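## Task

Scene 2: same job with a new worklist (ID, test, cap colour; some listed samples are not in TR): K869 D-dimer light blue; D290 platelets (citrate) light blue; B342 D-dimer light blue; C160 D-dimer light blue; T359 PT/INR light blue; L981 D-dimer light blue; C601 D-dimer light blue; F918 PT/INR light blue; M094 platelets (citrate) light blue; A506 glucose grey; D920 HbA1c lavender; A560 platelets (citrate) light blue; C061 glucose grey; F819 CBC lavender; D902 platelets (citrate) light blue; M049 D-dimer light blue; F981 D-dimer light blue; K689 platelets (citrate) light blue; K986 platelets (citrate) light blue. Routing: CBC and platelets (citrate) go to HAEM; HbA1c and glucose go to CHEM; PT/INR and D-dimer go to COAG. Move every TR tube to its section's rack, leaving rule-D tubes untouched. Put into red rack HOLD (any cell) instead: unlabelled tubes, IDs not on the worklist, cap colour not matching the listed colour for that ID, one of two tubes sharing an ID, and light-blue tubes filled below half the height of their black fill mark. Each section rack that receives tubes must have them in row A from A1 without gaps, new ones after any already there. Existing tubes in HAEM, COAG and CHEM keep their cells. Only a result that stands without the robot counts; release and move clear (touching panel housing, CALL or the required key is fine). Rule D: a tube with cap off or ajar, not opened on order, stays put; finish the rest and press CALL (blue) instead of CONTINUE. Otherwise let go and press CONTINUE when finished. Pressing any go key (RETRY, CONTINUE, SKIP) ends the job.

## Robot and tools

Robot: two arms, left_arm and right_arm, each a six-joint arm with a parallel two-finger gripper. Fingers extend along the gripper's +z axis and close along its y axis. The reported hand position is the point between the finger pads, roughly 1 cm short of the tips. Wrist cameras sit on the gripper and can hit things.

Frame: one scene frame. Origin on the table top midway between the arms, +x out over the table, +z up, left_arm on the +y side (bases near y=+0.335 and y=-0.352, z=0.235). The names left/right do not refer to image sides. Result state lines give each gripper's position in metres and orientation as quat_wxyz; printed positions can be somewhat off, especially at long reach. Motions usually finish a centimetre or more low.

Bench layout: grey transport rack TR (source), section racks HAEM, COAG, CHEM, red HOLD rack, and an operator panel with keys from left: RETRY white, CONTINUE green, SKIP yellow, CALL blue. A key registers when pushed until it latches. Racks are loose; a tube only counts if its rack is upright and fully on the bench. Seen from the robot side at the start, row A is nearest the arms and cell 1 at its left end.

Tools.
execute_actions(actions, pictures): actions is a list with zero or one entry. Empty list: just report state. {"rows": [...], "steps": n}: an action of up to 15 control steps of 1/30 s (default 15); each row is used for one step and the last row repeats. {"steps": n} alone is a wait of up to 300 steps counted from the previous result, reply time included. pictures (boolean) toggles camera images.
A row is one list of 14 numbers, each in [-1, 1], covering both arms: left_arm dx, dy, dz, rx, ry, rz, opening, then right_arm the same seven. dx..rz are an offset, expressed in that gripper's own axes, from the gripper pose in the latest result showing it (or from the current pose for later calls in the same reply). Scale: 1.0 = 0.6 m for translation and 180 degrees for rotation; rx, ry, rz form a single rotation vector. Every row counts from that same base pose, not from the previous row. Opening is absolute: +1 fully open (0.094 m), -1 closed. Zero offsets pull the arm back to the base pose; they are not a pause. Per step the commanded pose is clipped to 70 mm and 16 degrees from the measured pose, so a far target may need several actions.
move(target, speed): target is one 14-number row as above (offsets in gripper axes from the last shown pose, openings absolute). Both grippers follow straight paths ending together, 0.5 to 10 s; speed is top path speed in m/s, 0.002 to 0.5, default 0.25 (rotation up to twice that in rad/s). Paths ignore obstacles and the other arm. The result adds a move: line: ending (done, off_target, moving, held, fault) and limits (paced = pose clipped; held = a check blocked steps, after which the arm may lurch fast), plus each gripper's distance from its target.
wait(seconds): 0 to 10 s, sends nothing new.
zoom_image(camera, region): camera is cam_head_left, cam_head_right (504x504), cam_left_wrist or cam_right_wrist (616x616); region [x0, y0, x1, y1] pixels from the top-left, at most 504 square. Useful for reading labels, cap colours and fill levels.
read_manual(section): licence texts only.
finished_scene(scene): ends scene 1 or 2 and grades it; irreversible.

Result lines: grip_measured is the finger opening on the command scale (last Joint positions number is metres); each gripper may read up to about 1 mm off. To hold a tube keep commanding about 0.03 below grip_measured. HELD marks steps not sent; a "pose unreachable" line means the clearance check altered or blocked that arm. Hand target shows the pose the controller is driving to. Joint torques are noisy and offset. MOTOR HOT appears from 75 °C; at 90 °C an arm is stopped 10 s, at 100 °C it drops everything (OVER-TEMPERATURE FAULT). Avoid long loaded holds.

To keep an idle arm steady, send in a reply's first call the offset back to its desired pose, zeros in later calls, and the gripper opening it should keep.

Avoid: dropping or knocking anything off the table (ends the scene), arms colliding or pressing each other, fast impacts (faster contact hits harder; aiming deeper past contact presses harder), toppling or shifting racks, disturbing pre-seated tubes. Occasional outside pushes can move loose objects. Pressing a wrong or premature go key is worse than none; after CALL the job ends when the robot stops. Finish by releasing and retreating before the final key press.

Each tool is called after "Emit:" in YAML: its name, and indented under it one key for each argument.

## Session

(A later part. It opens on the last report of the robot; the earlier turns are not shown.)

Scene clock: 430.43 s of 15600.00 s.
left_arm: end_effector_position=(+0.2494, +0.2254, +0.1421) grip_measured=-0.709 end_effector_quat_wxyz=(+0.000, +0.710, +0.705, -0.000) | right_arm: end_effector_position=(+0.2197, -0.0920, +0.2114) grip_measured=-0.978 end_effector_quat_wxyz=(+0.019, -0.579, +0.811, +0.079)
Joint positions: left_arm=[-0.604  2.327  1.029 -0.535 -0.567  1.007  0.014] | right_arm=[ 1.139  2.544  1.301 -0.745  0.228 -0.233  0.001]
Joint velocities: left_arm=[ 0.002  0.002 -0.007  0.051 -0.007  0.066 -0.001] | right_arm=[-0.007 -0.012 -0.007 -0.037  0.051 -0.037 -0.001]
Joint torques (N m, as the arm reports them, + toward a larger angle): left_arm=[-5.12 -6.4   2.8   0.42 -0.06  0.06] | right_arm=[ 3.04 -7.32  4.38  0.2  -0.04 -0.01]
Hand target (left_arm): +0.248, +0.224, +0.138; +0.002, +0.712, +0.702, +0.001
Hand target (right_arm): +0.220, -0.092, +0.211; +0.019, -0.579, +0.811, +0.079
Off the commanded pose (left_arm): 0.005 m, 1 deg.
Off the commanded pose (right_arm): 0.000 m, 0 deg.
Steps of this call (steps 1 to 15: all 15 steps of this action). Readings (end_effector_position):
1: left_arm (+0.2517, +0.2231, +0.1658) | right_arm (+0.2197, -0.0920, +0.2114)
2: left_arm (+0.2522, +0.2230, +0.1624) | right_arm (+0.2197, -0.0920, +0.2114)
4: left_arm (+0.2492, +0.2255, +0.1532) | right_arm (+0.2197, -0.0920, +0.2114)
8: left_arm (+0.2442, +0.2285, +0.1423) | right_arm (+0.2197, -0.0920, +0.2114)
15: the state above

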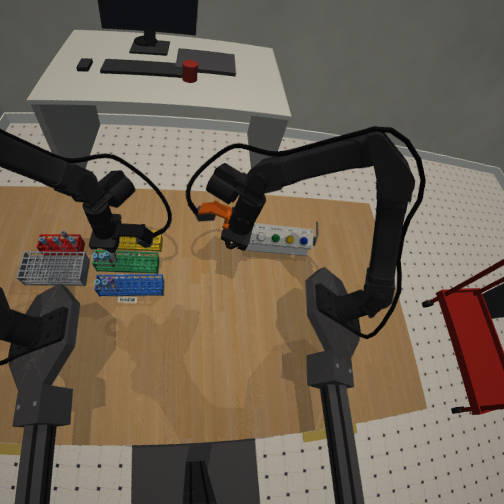

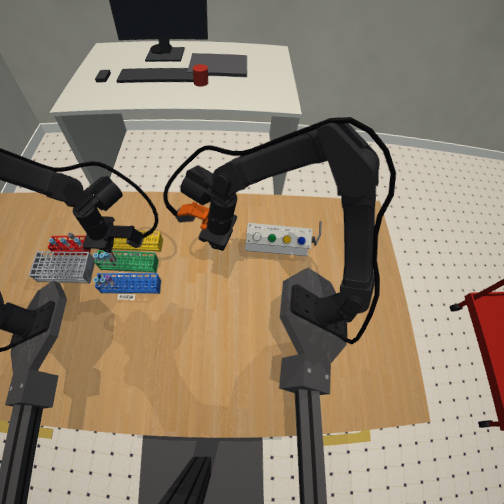

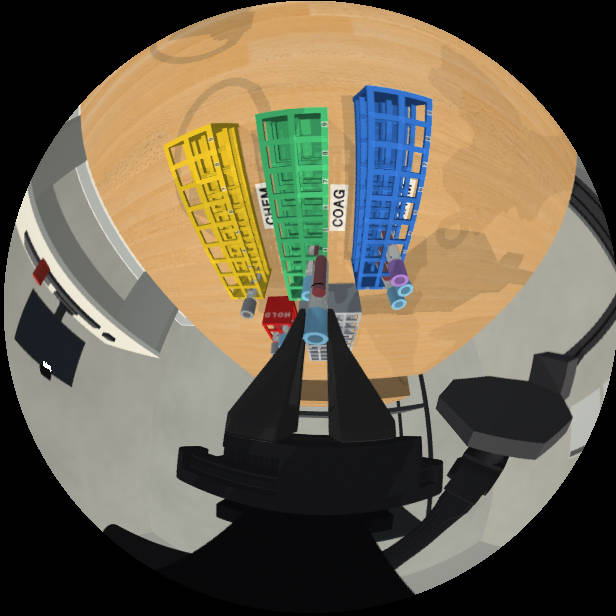

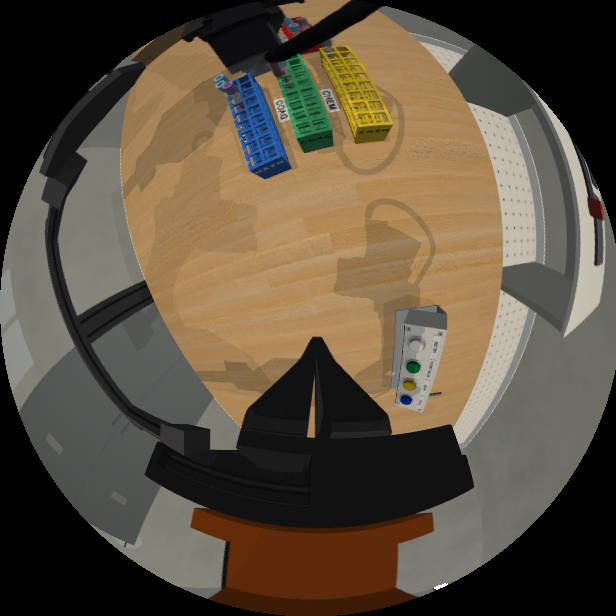

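Emit:
execute_actions:
  actions:
    - {"rows":[[-0.008,0.006,0.016,-0.008,-0.003,0,-0.73,0,0,0,0,0,0,-1]]}

Emit:
zoom_image:
  camera: "cam_left_wrist"
  region: [240,200,400,360]

Scene clock: 433.33 s of 15600.00 s.
left_arm: end_effector_position=(+0.2606, +0.2196, +0.1424) grip_measured=-0.709 end_effector_quat_wxyz=(+0.023, +0.705, +0.709, +0.008) | right_arm: end_effector_position=(+0.2197, -0.0920, +0.2114) grip_measured=-0.978 end_effector_quat_wxyz=(+0.019, -0.579, +0.811, +0.079)
Joint positions: left_arm=[-0.604  2.327  1.029 -0.478 -0.573  1.026  0.014] | right_arm=[ 1.139  2.544  1.301 -0.745  0.228 -0.233  0.001]
Joint velocities: left_arm=[-0.007  0.017 -0.002 -0.066  0.007  0.051 -0.   ] | right_arm=[ 0.002  0.002  0.002 -0.037  0.007 -0.051 -0.   ]
Joint torques (N m, as the arm reports them, + toward a larger angle): left_arm=[-4.56 -5.42  2.12  0.55 -0.04  0.06] | right_arm=[ 3.11 -7.3   4.34  0.21 -0.03 -0.02]
Hand target (left_arm): +0.253, +0.221, +0.133; +0.013, +0.709, +0.705, +0.005
Hand target (right_arm): +0.220, -0.092, +0.211; +0.019, -0.579, +0.811, +0.079
Off the commanded pose (left_arm): 0.012 m, 1 deg.
Off the commanded pose (right_arm): 0.000 m, 0 deg.
Steps of this call (steps 1 to 72: nothing new was sent; steps 73 to 87: all 15 steps of this action). Readings (end_effector_position):
73: left_arm (+0.2519, +0.2242, +0.1421) | right_arm (+0.2197, -0.0920, +0.2114)
74: left_arm (+0.2533, +0.2235, +0.1421) | right_arm (+0.2197, -0.0920, +0.2114)
76: left_arm (+0.2563, +0.2219, +0.1422) | right_arm (+0.2197, -0.0920, +0.2114)
80: left_arm (+0.2592, +0.2204, +0.1423) | right_arm (+0.2197, -0.0920, +0.2114)
87: the state above

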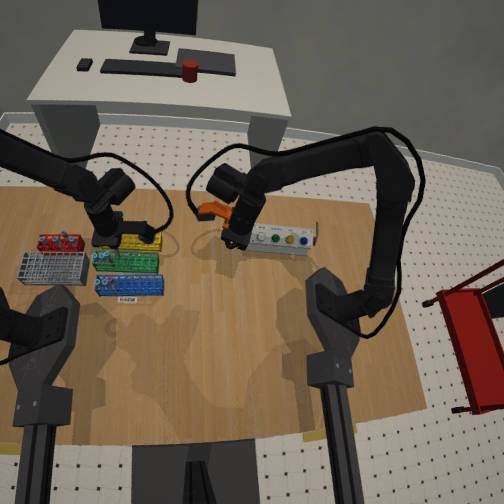

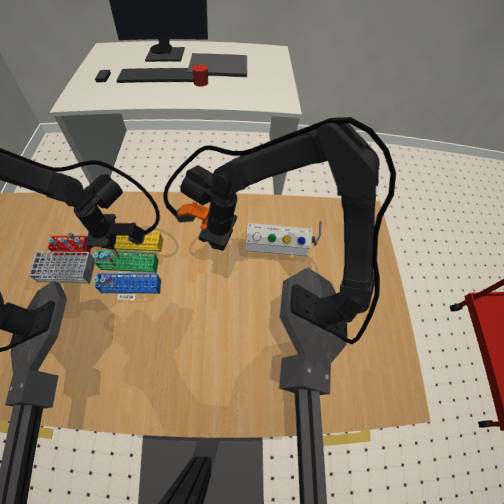

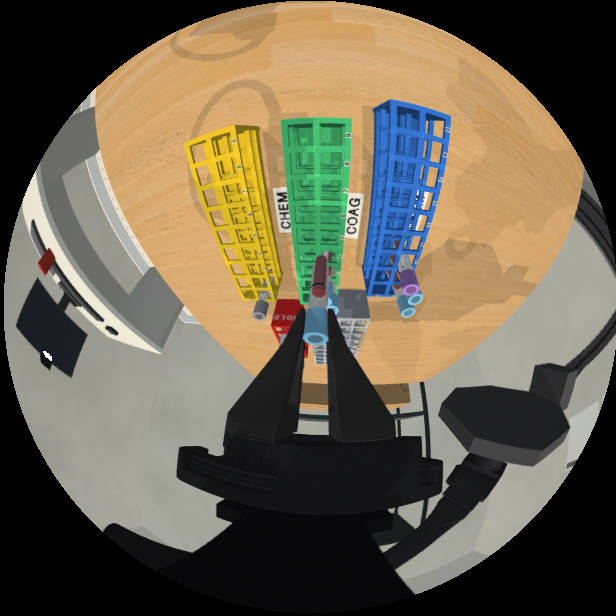

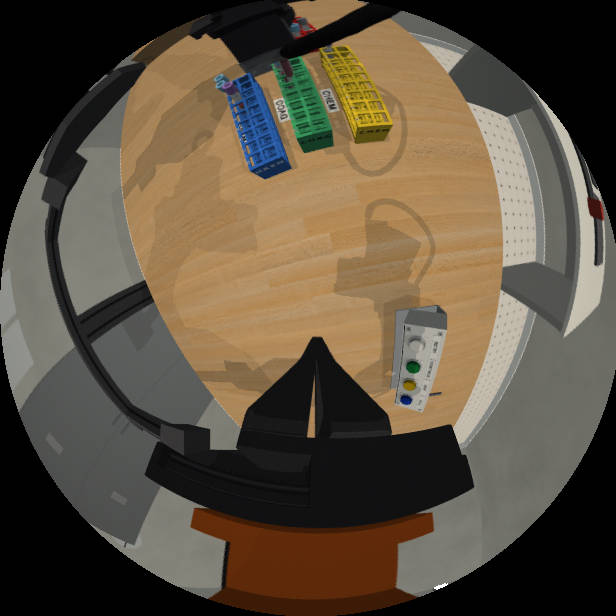

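Region (240, 200, 400, 360) of cam_left_wrist's 616x616 image, scaled by 3.150, with more detail than that image has.

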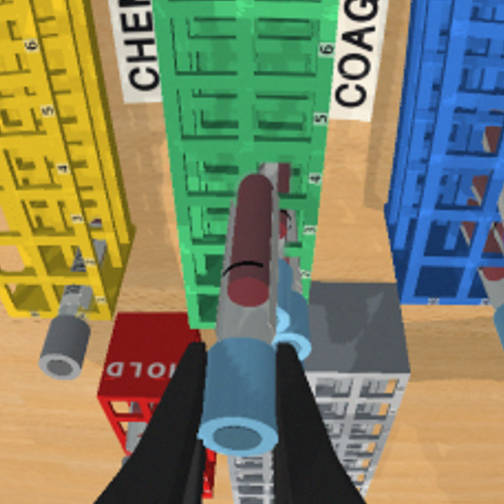

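Emit:
execute_actions:
  actions:
    - {"rows":[[0.002,-0.02,0.024,0.004,0,0.002,-0.73,0,0,0,0,0,0,-1]]}

Emit:
zoom_image:
  camera: "cam_left_wrist"
  region: [240,200,400,360]

Scene clock: 436.10 s of 15600.00 s.
left_arm: end_effector_position=(+0.2552, +0.2220, +0.1351) grip_measured=-0.709 end_effector_quat_wxyz=(+0.024, +0.704, +0.710, +0.007) | right_arm: end_effector_position=(+0.2197, -0.0920, +0.2114) grip_measured=-0.978 end_effector_quat_wxyz=(+0.019, -0.579, +0.811, +0.079)
Joint positions: left_arm=[-0.593  2.327  0.991 -0.431 -0.573  1.036  0.014] | right_arm=[ 1.139  2.544  1.301 -0.745  0.228 -0.233  0.001]
Joint velocities: left_arm=[-0.002  0.007 -0.002  0.037  0.022 -0.022 -0.001] | right_arm=[-0.037 -0.002  0.002  0.007  0.022  0.037 -0.002]
Joint torques (N m, as the arm reports them, + toward a larger angle): left_arm=[-4.79 -5.43  2.38  0.56 -0.02  0.06] | right_arm=[ 3.06 -7.33  4.32  0.2  -0.04  0.01]
Hand target (left_arm): +0.249, +0.221, +0.128; +0.018, +0.707, +0.707, +0.004
Hand target (right_arm): +0.220, -0.092, +0.211; +0.019, -0.579, +0.811, +0.079
Off the commanded pose (left_arm): 0.010 m, 1 deg.
Off the commanded pose (right_arm): 0.000 m, 0 deg.
Steps of this call (steps 1 to 68: nothing new was sent; steps 69 to 83: all 15 steps of this action). Readings (end_effector_position):
69: left_arm (+0.2606, +0.2193, +0.1414) | right_arm (+0.2197, -0.0920, +0.2114)
70: left_arm (+0.2599, +0.2194, +0.1402) | right_arm (+0.2197, -0.0920, +0.2114)
72: left_arm (+0.2559, +0.2213, +0.1372) | right_arm (+0.2197, -0.0920, +0.2114)
76: left_arm (+0.2529, +0.2233, +0.1350) | right_arm (+0.2197, -0.0920, +0.2114)
83: the state above

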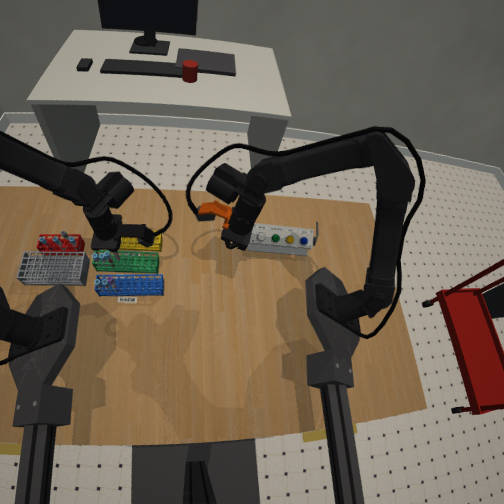

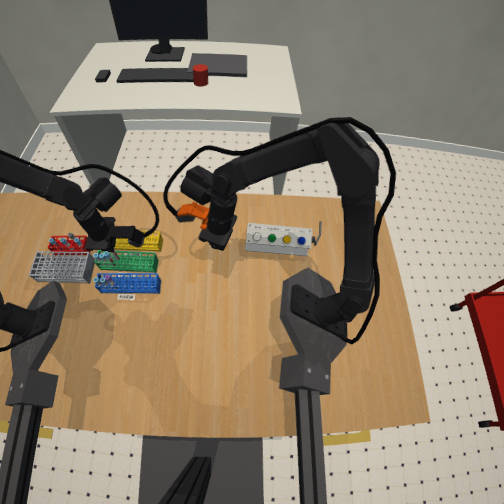

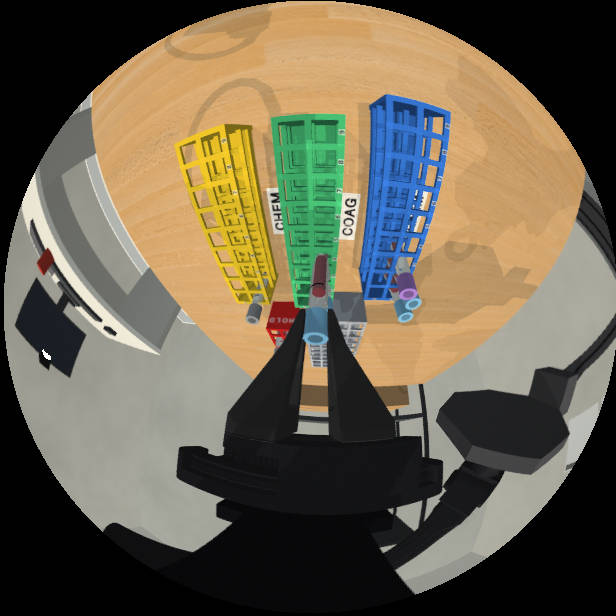

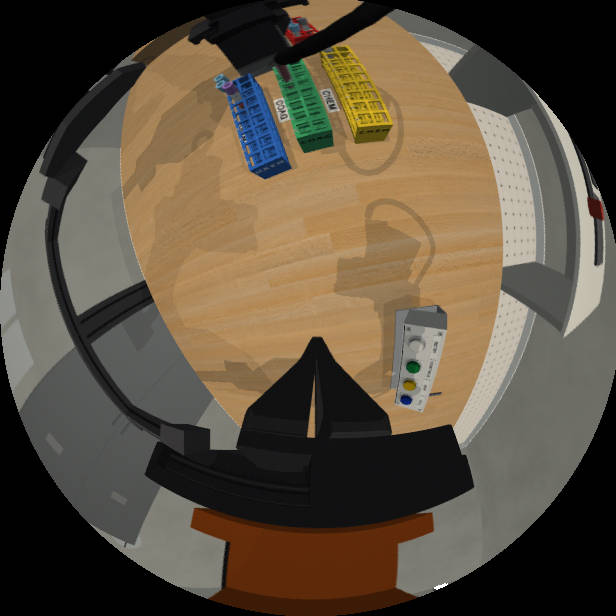

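Region (240, 200, 400, 360) of cam_left_wrist's 616x616 image, scaled by 3.150, with more detail than that image has.

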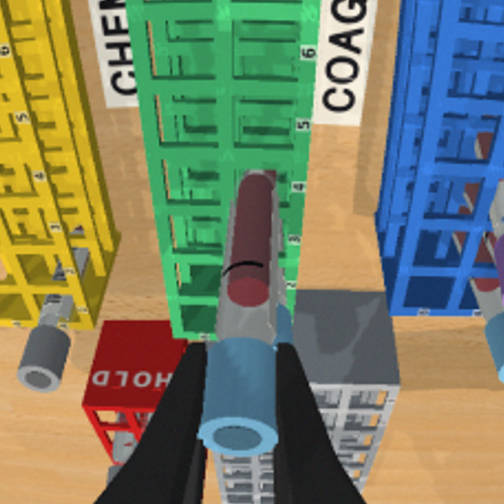

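Emit:
execute_actions:
  actions:
    - {"rows":[[0,-0.012,0.034,0.003,0,0.003,-0.73,0,0,0,0,0,0,-1]]}
  pictures: false

Emit:
execute_actions:
  actions:
    - {"rows":[[0,-0.012,0.034,0.003,0,0.003,-0.73,0,0,0,0,0,0,-1]]}

Emit:
zoom_image:
  camera: "cam_left_wrist"
  region: [240,200,400,360]

Scene clock: 441.50 s of 15600.00 s.
left_arm: end_effector_position=(+0.2539, +0.2226, +0.1202) grip_measured=-0.709 end_effector_quat_wxyz=(+0.024, +0.703, +0.710, +0.006) | right_arm: end_effector_position=(+0.2197, -0.0920, +0.2114) grip_measured=-0.978 end_effector_quat_wxyz=(+0.019, -0.579, +0.811, +0.079)
Joint positions: left_arm=[-0.566  2.36   0.973 -0.364 -0.576  1.067  0.014] | right_arm=[ 1.139  2.544  1.301 -0.745  0.228 -0.233  0.001]
Joint velocities: left_arm=[ 0.002  0.017  0.007 -0.007 -0.022  0.066 -0.   ] | right_arm=[ 0.007 -0.007 -0.017 -0.066  0.022 -0.051  0.   ]
Joint torques (N m, as the arm reports them, + toward a larger angle): left_arm=[-5.1  -6.07  2.    0.58  0.    0.05] | right_arm=[ 3.14 -7.31  4.31  0.22 -0.03 -0.02]
Hand target (left_arm): +0.249, +0.222, +0.115; +0.021, +0.707, +0.707, +0.004
Hand target (right_arm): +0.220, -0.092, +0.211; +0.019, -0.579, +0.811, +0.079
Off the commanded pose (left_arm): 0.008 m, 1 deg.
Off the commanded pose (right_arm): 0.000 m, 0 deg.
Steps of this call (steps 1 to 90: nothing new was sent; then 1.90 s passed at rest; steps 91 to 105: all 15 steps of this action). Readings (end_effector_position):
91: left_arm (+0.2559, +0.2214, +0.1340) | right_arm (+0.2197, -0.0920, +0.2114)
92: left_arm (+0.2563, +0.2211, +0.1318) | right_arm (+0.2197, -0.0920, +0.2114)
94: left_arm (+0.2545, +0.2226, +0.1262) | right_arm (+0.2197, -0.0920, +0.2114)
98: left_arm (+0.2515, +0.2238, +0.1200) | right_arm (+0.2197, -0.0920, +0.2114)
105: the state above

Scene clock: 442.00 s of 15600.00 s.
left_arm: end_effector_position=(+0.2536, +0.2230, +0.1051) grip_measured=-0.709 end_effector_quat_wxyz=(+0.025, +0.702, +0.711, +0.006) | right_arm: end_effector_position=(+0.2197, -0.0920, +0.2114) grip_measured=-0.978 end_effector_quat_wxyz=(+0.019, -0.579, +0.811, +0.079)
Joint positions: left_arm=[-0.537  2.396  0.961 -0.296 -0.58   1.099  0.014] | right_arm=[ 1.139  2.544  1.301 -0.745  0.228 -0.233  0.001]
Joint velocities: left_arm=[ 0.022  0.012 -0.012  0.037  0.007  0.022  0.001] | right_arm=[ 0.022 -0.012  0.012 -0.007  0.037  0.125  0.002]
Joint torques (N m, as the arm reports them, + toward a larger angle): left_arm=[-5.31 -6.17  1.63  0.51 -0.01  0.08] | right_arm=[ 3.03 -7.37  4.42  0.2  -0.04  0.  ]
Hand target (left_arm): +0.247, +0.222, +0.100; +0.020, +0.707, +0.707, +0.003
Hand target (right_arm): +0.220, -0.092, +0.211; +0.019, -0.579, +0.811, +0.079
Off the commanded pose (left_arm): 0.008 m, 1 deg.
Off the commanded pose (right_arm): 0.000 m, 0 deg.
Steps of this call (steps 1 to 15: all 15 steps of this action). Readings (end_effector_position):
1: left_arm (+0.2540, +0.2224, +0.1188) | right_arm (+0.2197, -0.0920, +0.2114)
2: left_arm (+0.2545, +0.2224, +0.1165) | right_arm (+0.2197, -0.0920, +0.2114)
4: left_arm (+0.2533, +0.2232, +0.1107) | right_arm (+0.2197, -0.0920, +0.2114)
8: left_arm (+0.2511, +0.2241, +0.1049) | right_arm (+0.2197, -0.0920, +0.2114)
15: the state above

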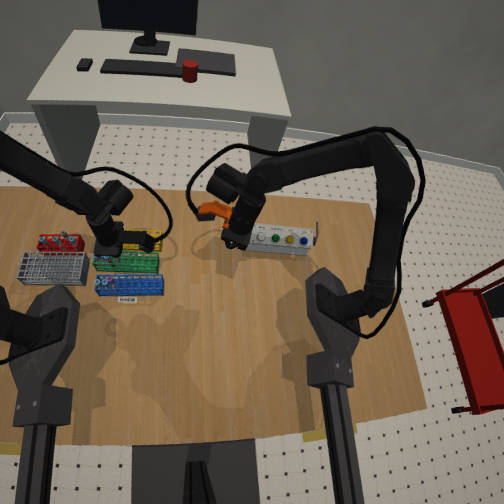

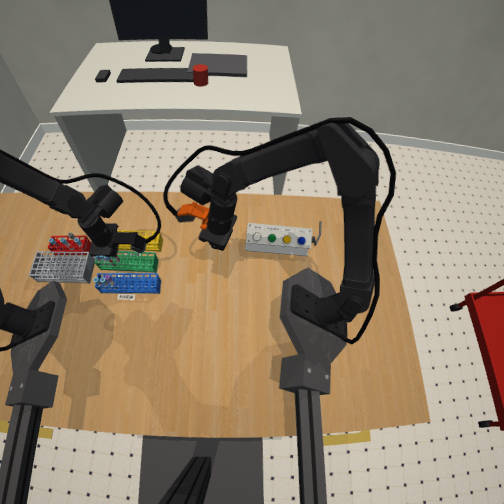

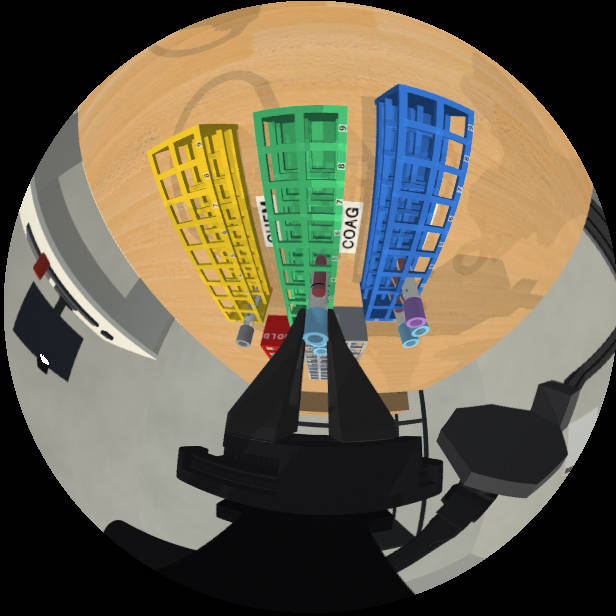

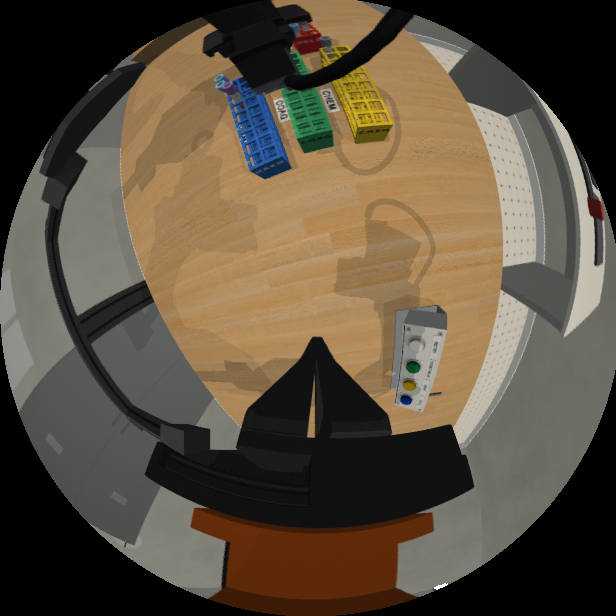

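Region (240, 200, 400, 360) of cam_left_wrist's 616x616 image, scaled by 3.150, with more detail than that image has.

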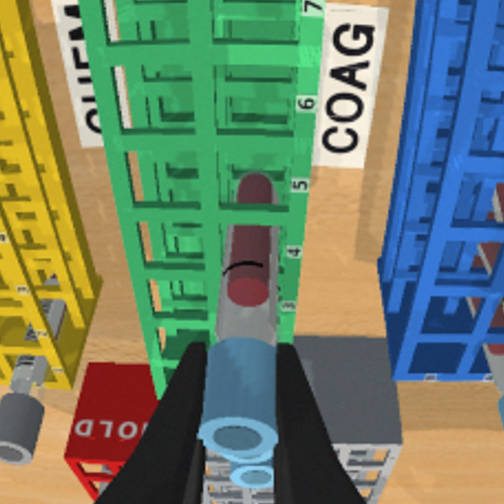

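Emit:
execute_actions:
  actions:
    - {"rows":[[0,-0.011,0.037,0.003,0,0.003,-0.73,0,0,0,0,0,0,-1]]}
  pictures: false

Emit:
execute_actions:
  actions:
    - {"rows":[[0,0,0,0,0,0,-0.44,0,0,0,0,0,0,-1]],"steps":8}
  pictures: false

Emit:
move:
  target: [0,0.01,-0.2,0,0,0,-0.44,0.233,-0.277,0.07,0.13,0.041,-0.027,-1]
  speed: 0.3

Emit:
zoom_image:
  camera: "cam_left_wrist"
  region: [220,150,420,350]

Scene clock: 451.60 s of 15600.00 s.
left_arm: end_effector_position=(+0.2556, +0.2225, +0.0882) grip_measured=-0.709 end_effector_quat_wxyz=(+0.026, +0.701, +0.713, +0.005) | right_arm: end_effector_position=(+0.2197, -0.0920, +0.2114) grip_measured=-0.978 end_effector_quat_wxyz=(+0.019, -0.579, +0.811, +0.079)
Joint positions: left_arm=[-0.502  2.443  0.961 -0.225 -0.583  1.136  0.014] | right_arm=[ 1.139  2.544  1.301 -0.745  0.228 -0.233  0.001]
Joint velocities: left_arm=[ 0.007 -0.002 -0.007  0.022 -0.037 -0.022  0.   ] | right_arm=[-0.002 -0.017 -0.002 -0.037 -0.022 -0.066 -0.   ]
Joint torques (N m, as the arm reports them, + toward a larger angle): left_arm=[-5.16 -6.31  0.95  0.59 -0.05  0.06] | right_arm=[ 3.08 -7.39  4.33  0.22  0.   -0.01]
Hand target (left_arm): +0.248, +0.223, +0.083; +0.021, +0.706, +0.708, +0.003
Hand target (right_arm): +0.220, -0.092, +0.211; +0.019, -0.579, +0.811, +0.079
Off the commanded pose (left_arm): 0.009 m, 1 deg.
Off the commanded pose (right_arm): 0.000 m, 0 deg.
Steps of this call (steps 1 to 90: nothing new was sent; then 6.10 s passed at rest; steps 91 to 105: all 15 steps of this action). Readings (end_effector_position):
91: left_arm (+0.2541, +0.2226, +0.1037) | right_arm (+0.2197, -0.0920, +0.2114)
92: left_arm (+0.2550, +0.2224, +0.1010) | right_arm (+0.2197, -0.0920, +0.2114)
94: left_arm (+0.2543, +0.2230, +0.0942) | right_arm (+0.2197, -0.0920, +0.2114)
98: left_arm (+0.2527, +0.2238, +0.0881) | right_arm (+0.2197, -0.0920, +0.2114)
105: the state above

Scene clock: 451.87 s of 15600.00 s.
left_arm: end_effector_position=(+0.2556, +0.2225, +0.0882) grip_measured=-0.442 end_effector_quat_wxyz=(+0.026, +0.701, +0.713, +0.005) | right_arm: end_effector_position=(+0.2197, -0.0920, +0.2114) grip_measured=-0.978 end_effector_quat_wxyz=(+0.019, -0.579, +0.811, +0.079)
Joint positions: left_arm=[-0.502  2.443  0.961 -0.225 -0.583  1.137  0.026] | right_arm=[ 1.139  2.544  1.301 -0.745  0.228 -0.233  0.001]
Joint velocities: left_arm=[-0.007 -0.002 -0.007  0.037 -0.007  0.066  0.   ] | right_arm=[-0.007 -0.002  0.007 -0.051 -0.037 -0.11  -0.   ]
Joint torques (N m, as the arm reports them, + toward a larger angle): left_arm=[-5.33 -7.14  2.49  0.36  0.   -0.02] | right_arm=[ 3.17 -7.3   4.26  0.21 -0.03  0.  ]
Hand target (left_arm): +0.256, +0.223, +0.088; +0.026, +0.701, +0.713, +0.005
Hand target (right_arm): +0.220, -0.092, +0.211; +0.019, -0.579, +0.811, +0.079
Off the commanded pose (left_arm): 0.000 m, 0 deg.
Off the commanded pose (right_arm): 0.000 m, 0 deg.
Steps of this call (steps 1 to 8: all 8 steps of this action). Readings (end_effector_position):
1: left_arm (+0.2556, +0.2225, +0.0882) | right_arm (+0.2197, -0.0920, +0.2114)
2: left_arm (+0.2556, +0.2225, +0.0882) | right_arm (+0.2197, -0.0920, +0.2114)
4: left_arm (+0.2556, +0.2225, +0.0882) | right_arm (+0.2197, -0.0920, +0.2114)
8: the state above

Scene clock: 453.77 s of 15600.00 s.
left_arm: end_effector_position=(+0.2544, +0.2318, +0.1985) grip_measured=-0.442 end_effector_quat_wxyz=(+0.015, +0.702, +0.712, +0.010) | right_arm: end_effector_position=(+0.3306, -0.2647, +0.1308) grip_measured=-0.978 end_effector_quat_wxyz=(-0.084, +0.603, -0.785, +0.119)
Joint positions: left_arm=[-0.685  2.188  1.075 -0.732 -0.561  0.913  0.026] | right_arm=[ 0.646  2.347  0.854 -0.096  0.756 -0.946  0.001]
Joint velocities: left_arm=[-0.002 -0.002  0.002 -0.051  0.051 -0.007 -0.001] | right_arm=[-0.002  0.007 -0.007  0.022 -0.037 -0.051  0.001]
Joint torques (N m, as the arm reports them, + toward a larger angle): left_arm=[-6.19 -7.57  5.55  0.09  0.1   0.  ] | right_arm=[ 4.29 -7.54  1.4   0.46  0.23 -0.06]
Hand target (left_arm): +0.258, +0.226, +0.209; +0.027, +0.701, +0.713, +0.004
Hand target (right_arm): +0.331, -0.267, +0.136; +0.092, -0.601, +0.784, -0.124
Off the commanded pose (left_arm): 0.011 m, 1 deg.
Off the commanded pose (right_arm): 0.007 m, 1 deg.
move: off_target (left_arm)

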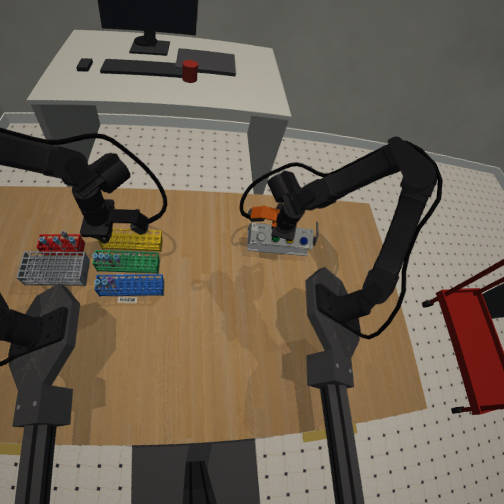

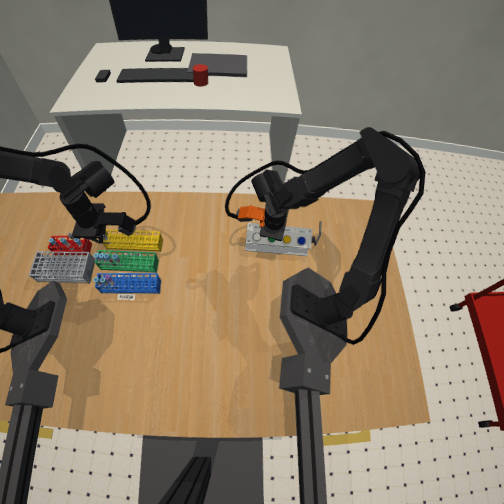

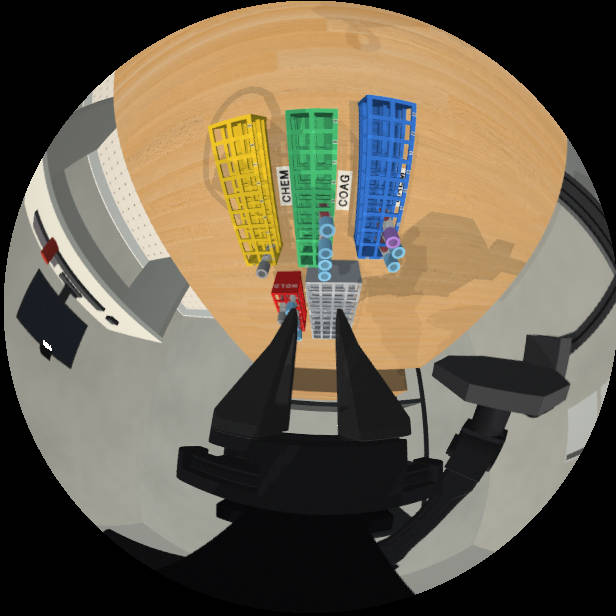

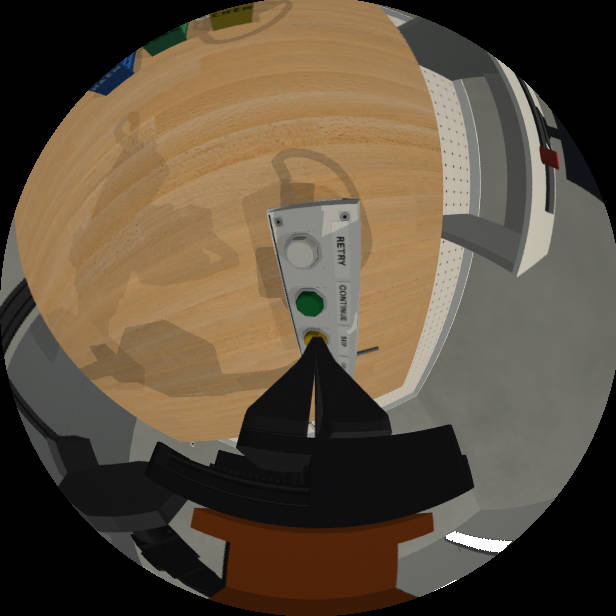

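Region (220, 150, 420, 350) of cam_left_wrist's 616x616 image, scaled by 2.520, with more detail than that image has.

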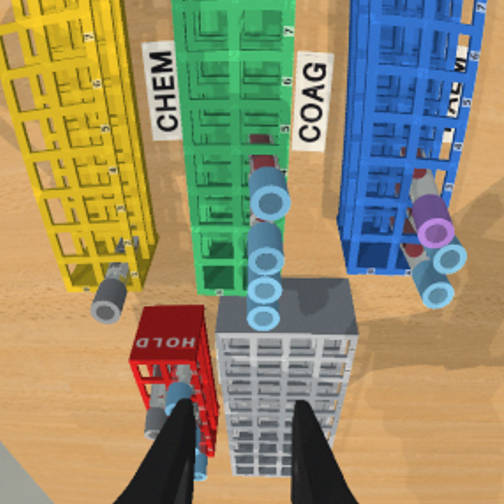

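Emit:
execute_actions:
  actions:
    - {"rows":[[0,0,0,0,0,0,-0.44,0,0.01,0.05,0,0,0,-1]]}

Scene clock: 458.23 s of 15600.00 s.
left_arm: end_effector_position=(+0.2543, +0.2319, +0.1985) grip_measured=-0.442 end_effector_quat_wxyz=(+0.015, +0.702, +0.712, +0.010) | right_arm: end_effector_position=(+0.3362, -0.2691, +0.0996) grip_measured=-0.978 end_effector_quat_wxyz=(-0.080, +0.597, -0.790, +0.117)
Joint positions: left_arm=[-0.685  2.188  1.075 -0.733 -0.561  0.913  0.026] | right_arm=[ 0.568  2.435  0.854  0.051  0.757 -1.029  0.001]
Joint velocities: left_arm=[ 0.002 -0.007 -0.007 -0.022 -0.022 -0.007  0.   ] | right_arm=[ 0.002 -0.007 -0.007  0.051  0.007 -0.022 -0.001]
Joint torques (N m, as the arm reports them, + toward a larger angle): left_arm=[-4.88 -6.67  3.93  0.33 -0.07  0.02] | right_arm=[ 4.88 -5.94  1.46  0.42  0.15 -0.03]
Hand target (left_arm): +0.254, +0.232, +0.198; +0.015, +0.702, +0.712, +0.010
Hand target (right_arm): +0.334, -0.266, +0.100; +0.085, -0.602, +0.785, -0.119
Off the commanded pose (left_arm): 0.000 m, 0 deg.
Off the commanded pose (right_arm): 0.004 m, 1 deg.
Steps of this call (steps 1 to 90: nothing new was sent; then 0.97 s passed at rest; steps 91 to 105: all 15 steps of this action). Readings (end_effector_position):
91: left_arm (+0.2543, +0.2319, +0.1985) | right_arm (+0.3322, -0.2646, +0.1283)
92: left_arm (+0.2543, +0.2319, +0.1985) | right_arm (+0.3342, -0.2647, +0.1234)
94: left_arm (+0.2543, +0.2319, +0.1985) | right_arm (+0.3326, -0.2683, +0.1100)
98: left_arm (+0.2543, +0.2319, +0.1985) | right_arm (+0.3299, -0.2710, +0.0981)
105: the state above

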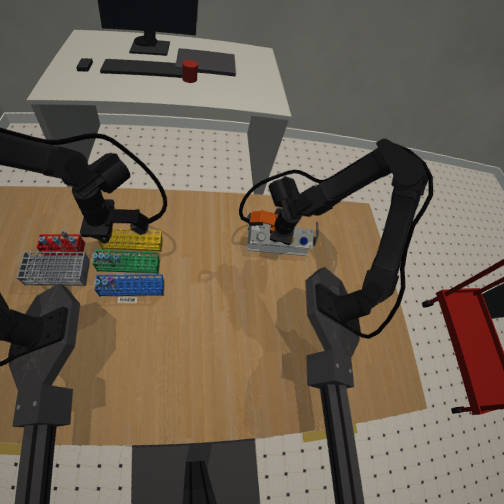

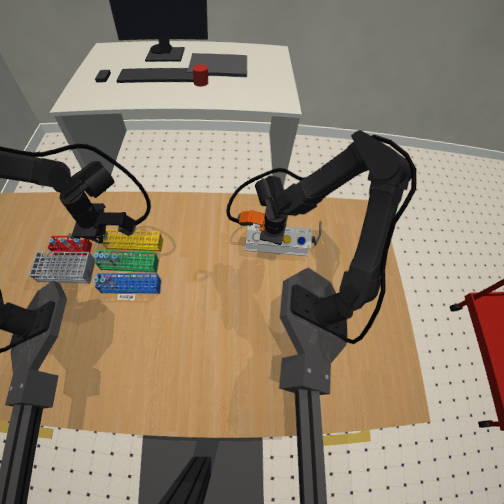

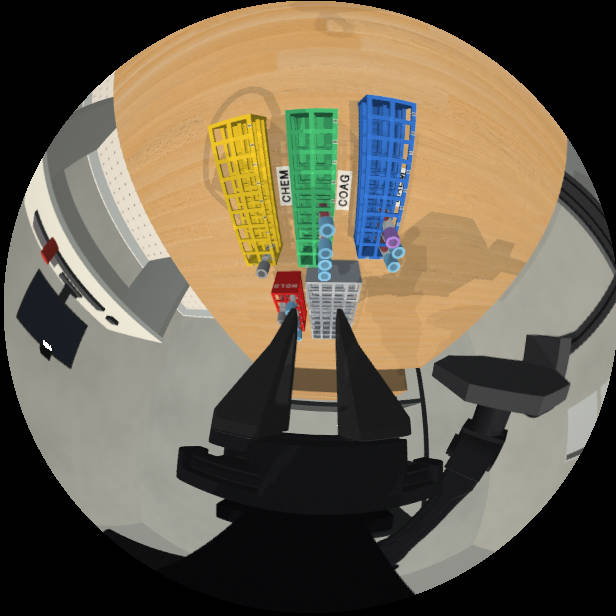

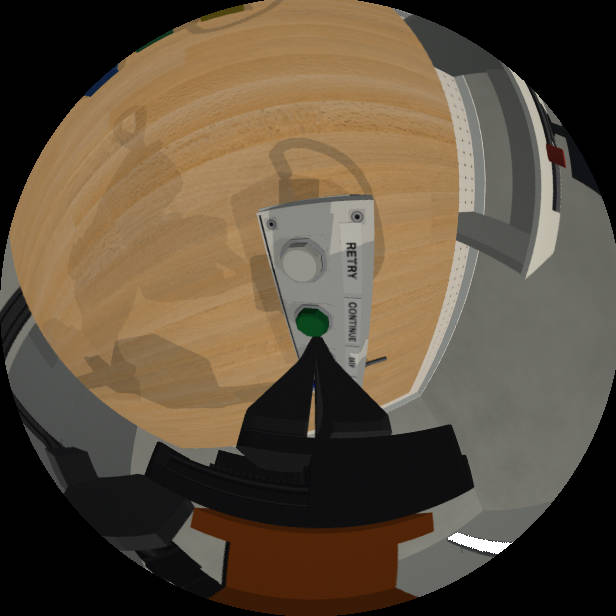

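Emit:
execute_actions:
  actions:
    - {"rows":[[0,0,0,0,0,0,-0.44,-0.008,0.004,0.035,0,0,0,-1]]}

Emit:
execute_actions:
  actions:
    - {"rows":[[0,0,0,0,0,0,-0.44,0,0,-0.07,0,0,0,-1]]}

Emit:
zoom_image:
  camera: "cam_right_wrist"
  region: [230,190,410,370]

Scene clock: 462.83 s of 15600.00 s.
left_arm: end_effector_position=(+0.2543, +0.2319, +0.1985) grip_measured=-0.442 end_effector_quat_wxyz=(+0.015, +0.702, +0.712, +0.010) | right_arm: end_effector_position=(+0.3282, -0.2715, +0.0762) grip_measured=-0.979 end_effector_quat_wxyz=(-0.062, +0.606, -0.785, +0.112)
Joint positions: left_arm=[-0.685  2.188  1.075 -0.733 -0.561  0.913  0.026] | right_arm=[ 0.526  2.504  0.856  0.109  0.757 -1.075  0.001]
Joint velocities: left_arm=[-0.007 -0.012  0.007 -0.022  0.051 -0.022 -0.002] | right_arm=[ 0.012 -0.002 -0.017 -0.037 -0.007 -0.007  0.   ]
Joint torques (N m, as the arm reports them, + toward a larger angle): left_arm=[-4.91 -6.41  3.99  0.34 -0.02  0.  ] | right_arm=[ 4.44 -5.65  3.33  0.59  0.11 -0.07]
Hand target (left_arm): +0.254, +0.232, +0.198; +0.015, +0.702, +0.712, +0.010
Hand target (right_arm): +0.341, -0.266, +0.079; +0.080, -0.597, +0.790, -0.117
Off the commanded pose (left_arm): 0.000 m, 0 deg.
Off the commanded pose (right_arm): 0.014 m, 2 deg.
Steps of this call (steps 1 to 90: nothing new was sent; then 1.10 s passed at rest; steps 91 to 105: all 15 steps of this action). Readings (end_effector_position):
91: left_arm (+0.2543, +0.2319, +0.1985) | right_arm (+0.3377, -0.2685, +0.0978)
92: left_arm (+0.2543, +0.2319, +0.1985) | right_arm (+0.3381, -0.2684, +0.0939)
94: left_arm (+0.2543, +0.2319, +0.1985) | right_arm (+0.3334, -0.2703, +0.0832)
98: left_arm (+0.2543, +0.2319, +0.1985) | right_arm (+0.3282, -0.2715, +0.0762)
105: the state above

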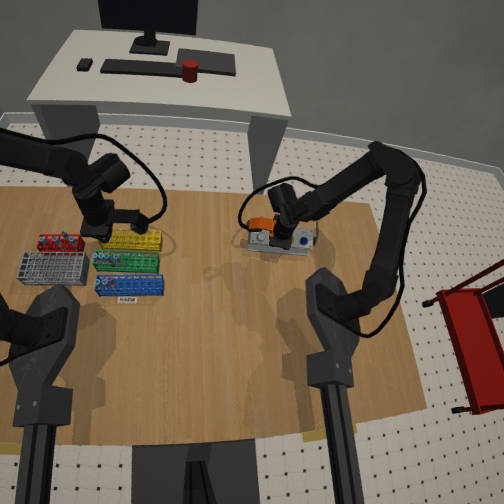

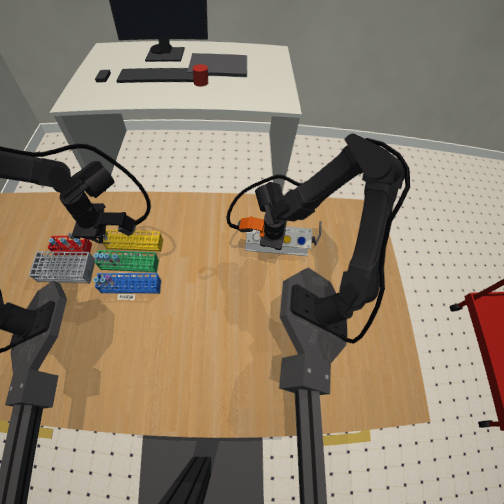

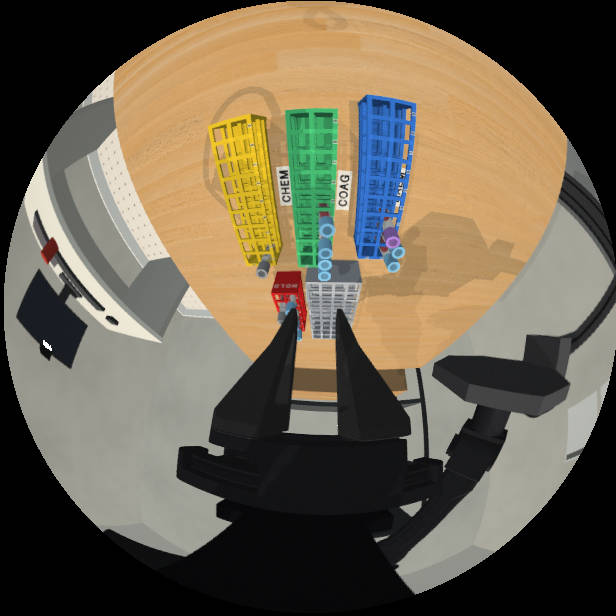

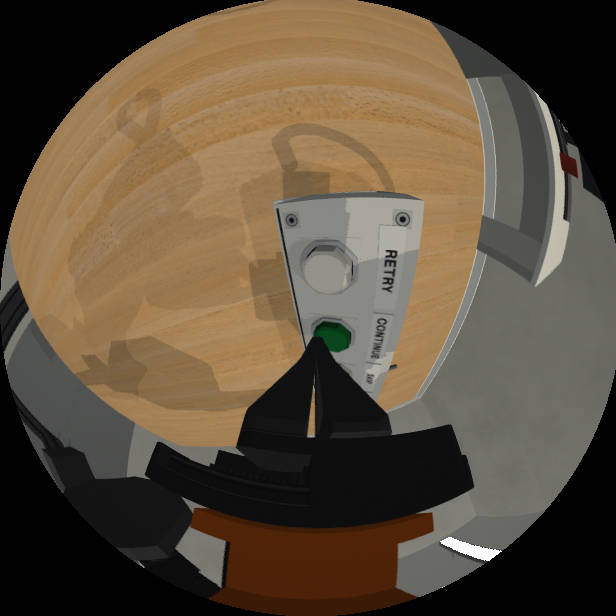

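Scene clock: 463.33 s of 15600.00 s.
left_arm: end_effector_position=(+0.2543, +0.2319, +0.1985) grip_measured=-0.442 end_effector_quat_wxyz=(+0.015, +0.702, +0.712, +0.010) | right_arm: end_effector_position=(+0.3172, -0.2676, +0.1122) grip_measured=-0.979 end_effector_quat_wxyz=(-0.060, +0.608, -0.784, +0.113)
Joint positions: left_arm=[-0.685  2.188  1.075 -0.733 -0.561  0.913  0.026] | right_arm=[ 0.623  2.398  0.843 -0.08   0.757 -0.944  0.001]
Joint velocities: left_arm=[ 0.017  0.007 -0.002  0.007  0.022 -0.037 -0.   ] | right_arm=[-0.002 -0.017 -0.017 -0.125  0.022  0.066 -0.   ]
Joint torques (N m, as the arm reports them, + toward a larger angle): left_arm=[-4.93 -6.49  4.05  0.32 -0.07 -0.02] | right_arm=[ 4.58 -6.6   2.93  0.22  0.15  0.07]
Hand target (left_arm): +0.254, +0.232, +0.198; +0.015, +0.702, +0.712, +0.010
Hand target (right_arm): +0.318, -0.267, +0.117; +0.061, -0.606, +0.785, -0.112
Off the commanded pose (left_arm): 0.000 m, 0 deg.
Off the commanded pose (right_arm): 0.005 m, 0 deg.
Steps of this call (steps 1 to 15: all 15 steps of this action). Readings (end_effector_position):
1: left_arm (+0.2543, +0.2319, +0.1985) | right_arm (+0.3269, -0.2714, +0.0794)
2: left_arm (+0.2543, +0.2319, +0.1985) | right_arm (+0.3247, -0.2710, +0.0855)
4: left_arm (+0.2543, +0.2319, +0.1985) | right_arm (+0.3258, -0.2671, +0.1008)
8: left_arm (+0.2543, +0.2319, +0.1985) | right_arm (+0.3266, -0.2639, +0.1142)
15: the state above

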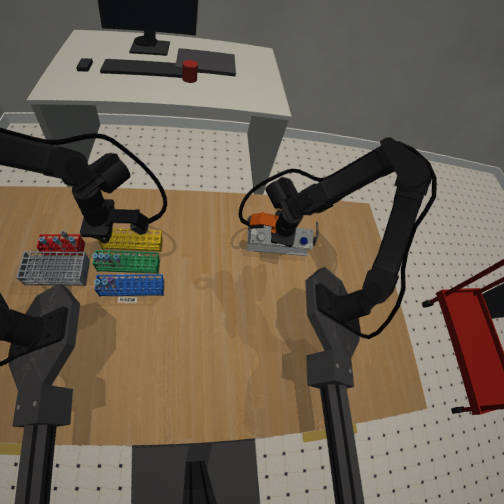

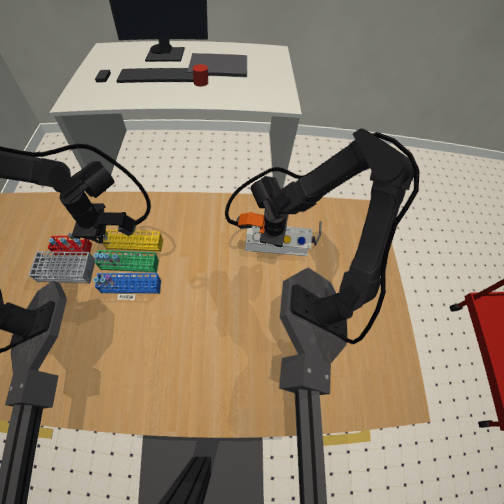

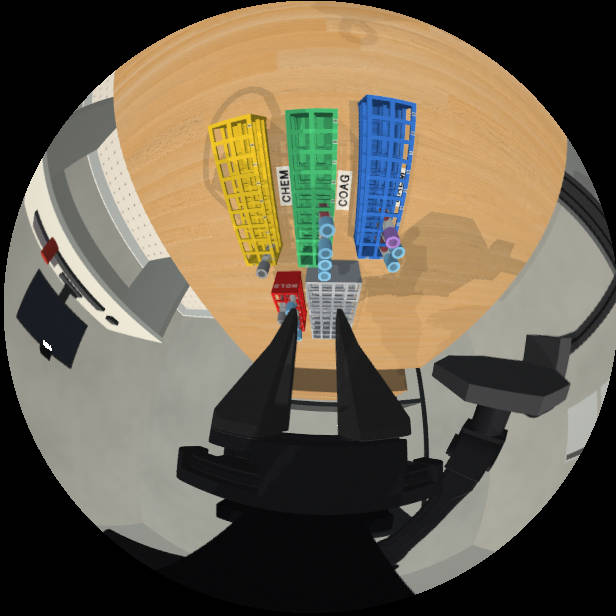

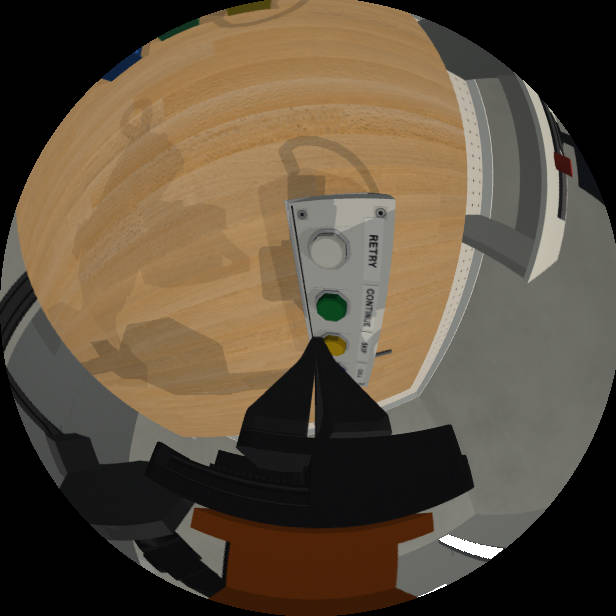

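Region (230, 190, 410, 370) of cam_right_wrist's 616x616 image, scaled by 2.800, with more detail than that image has.

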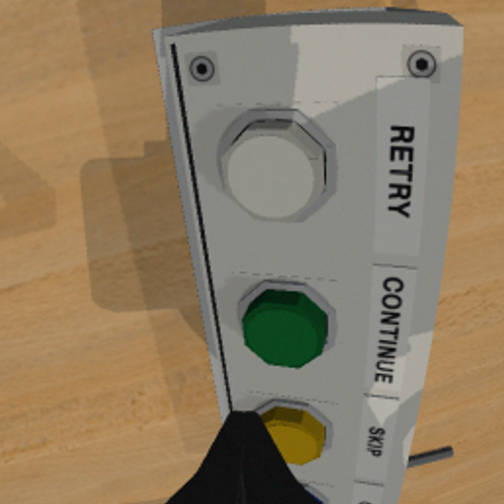

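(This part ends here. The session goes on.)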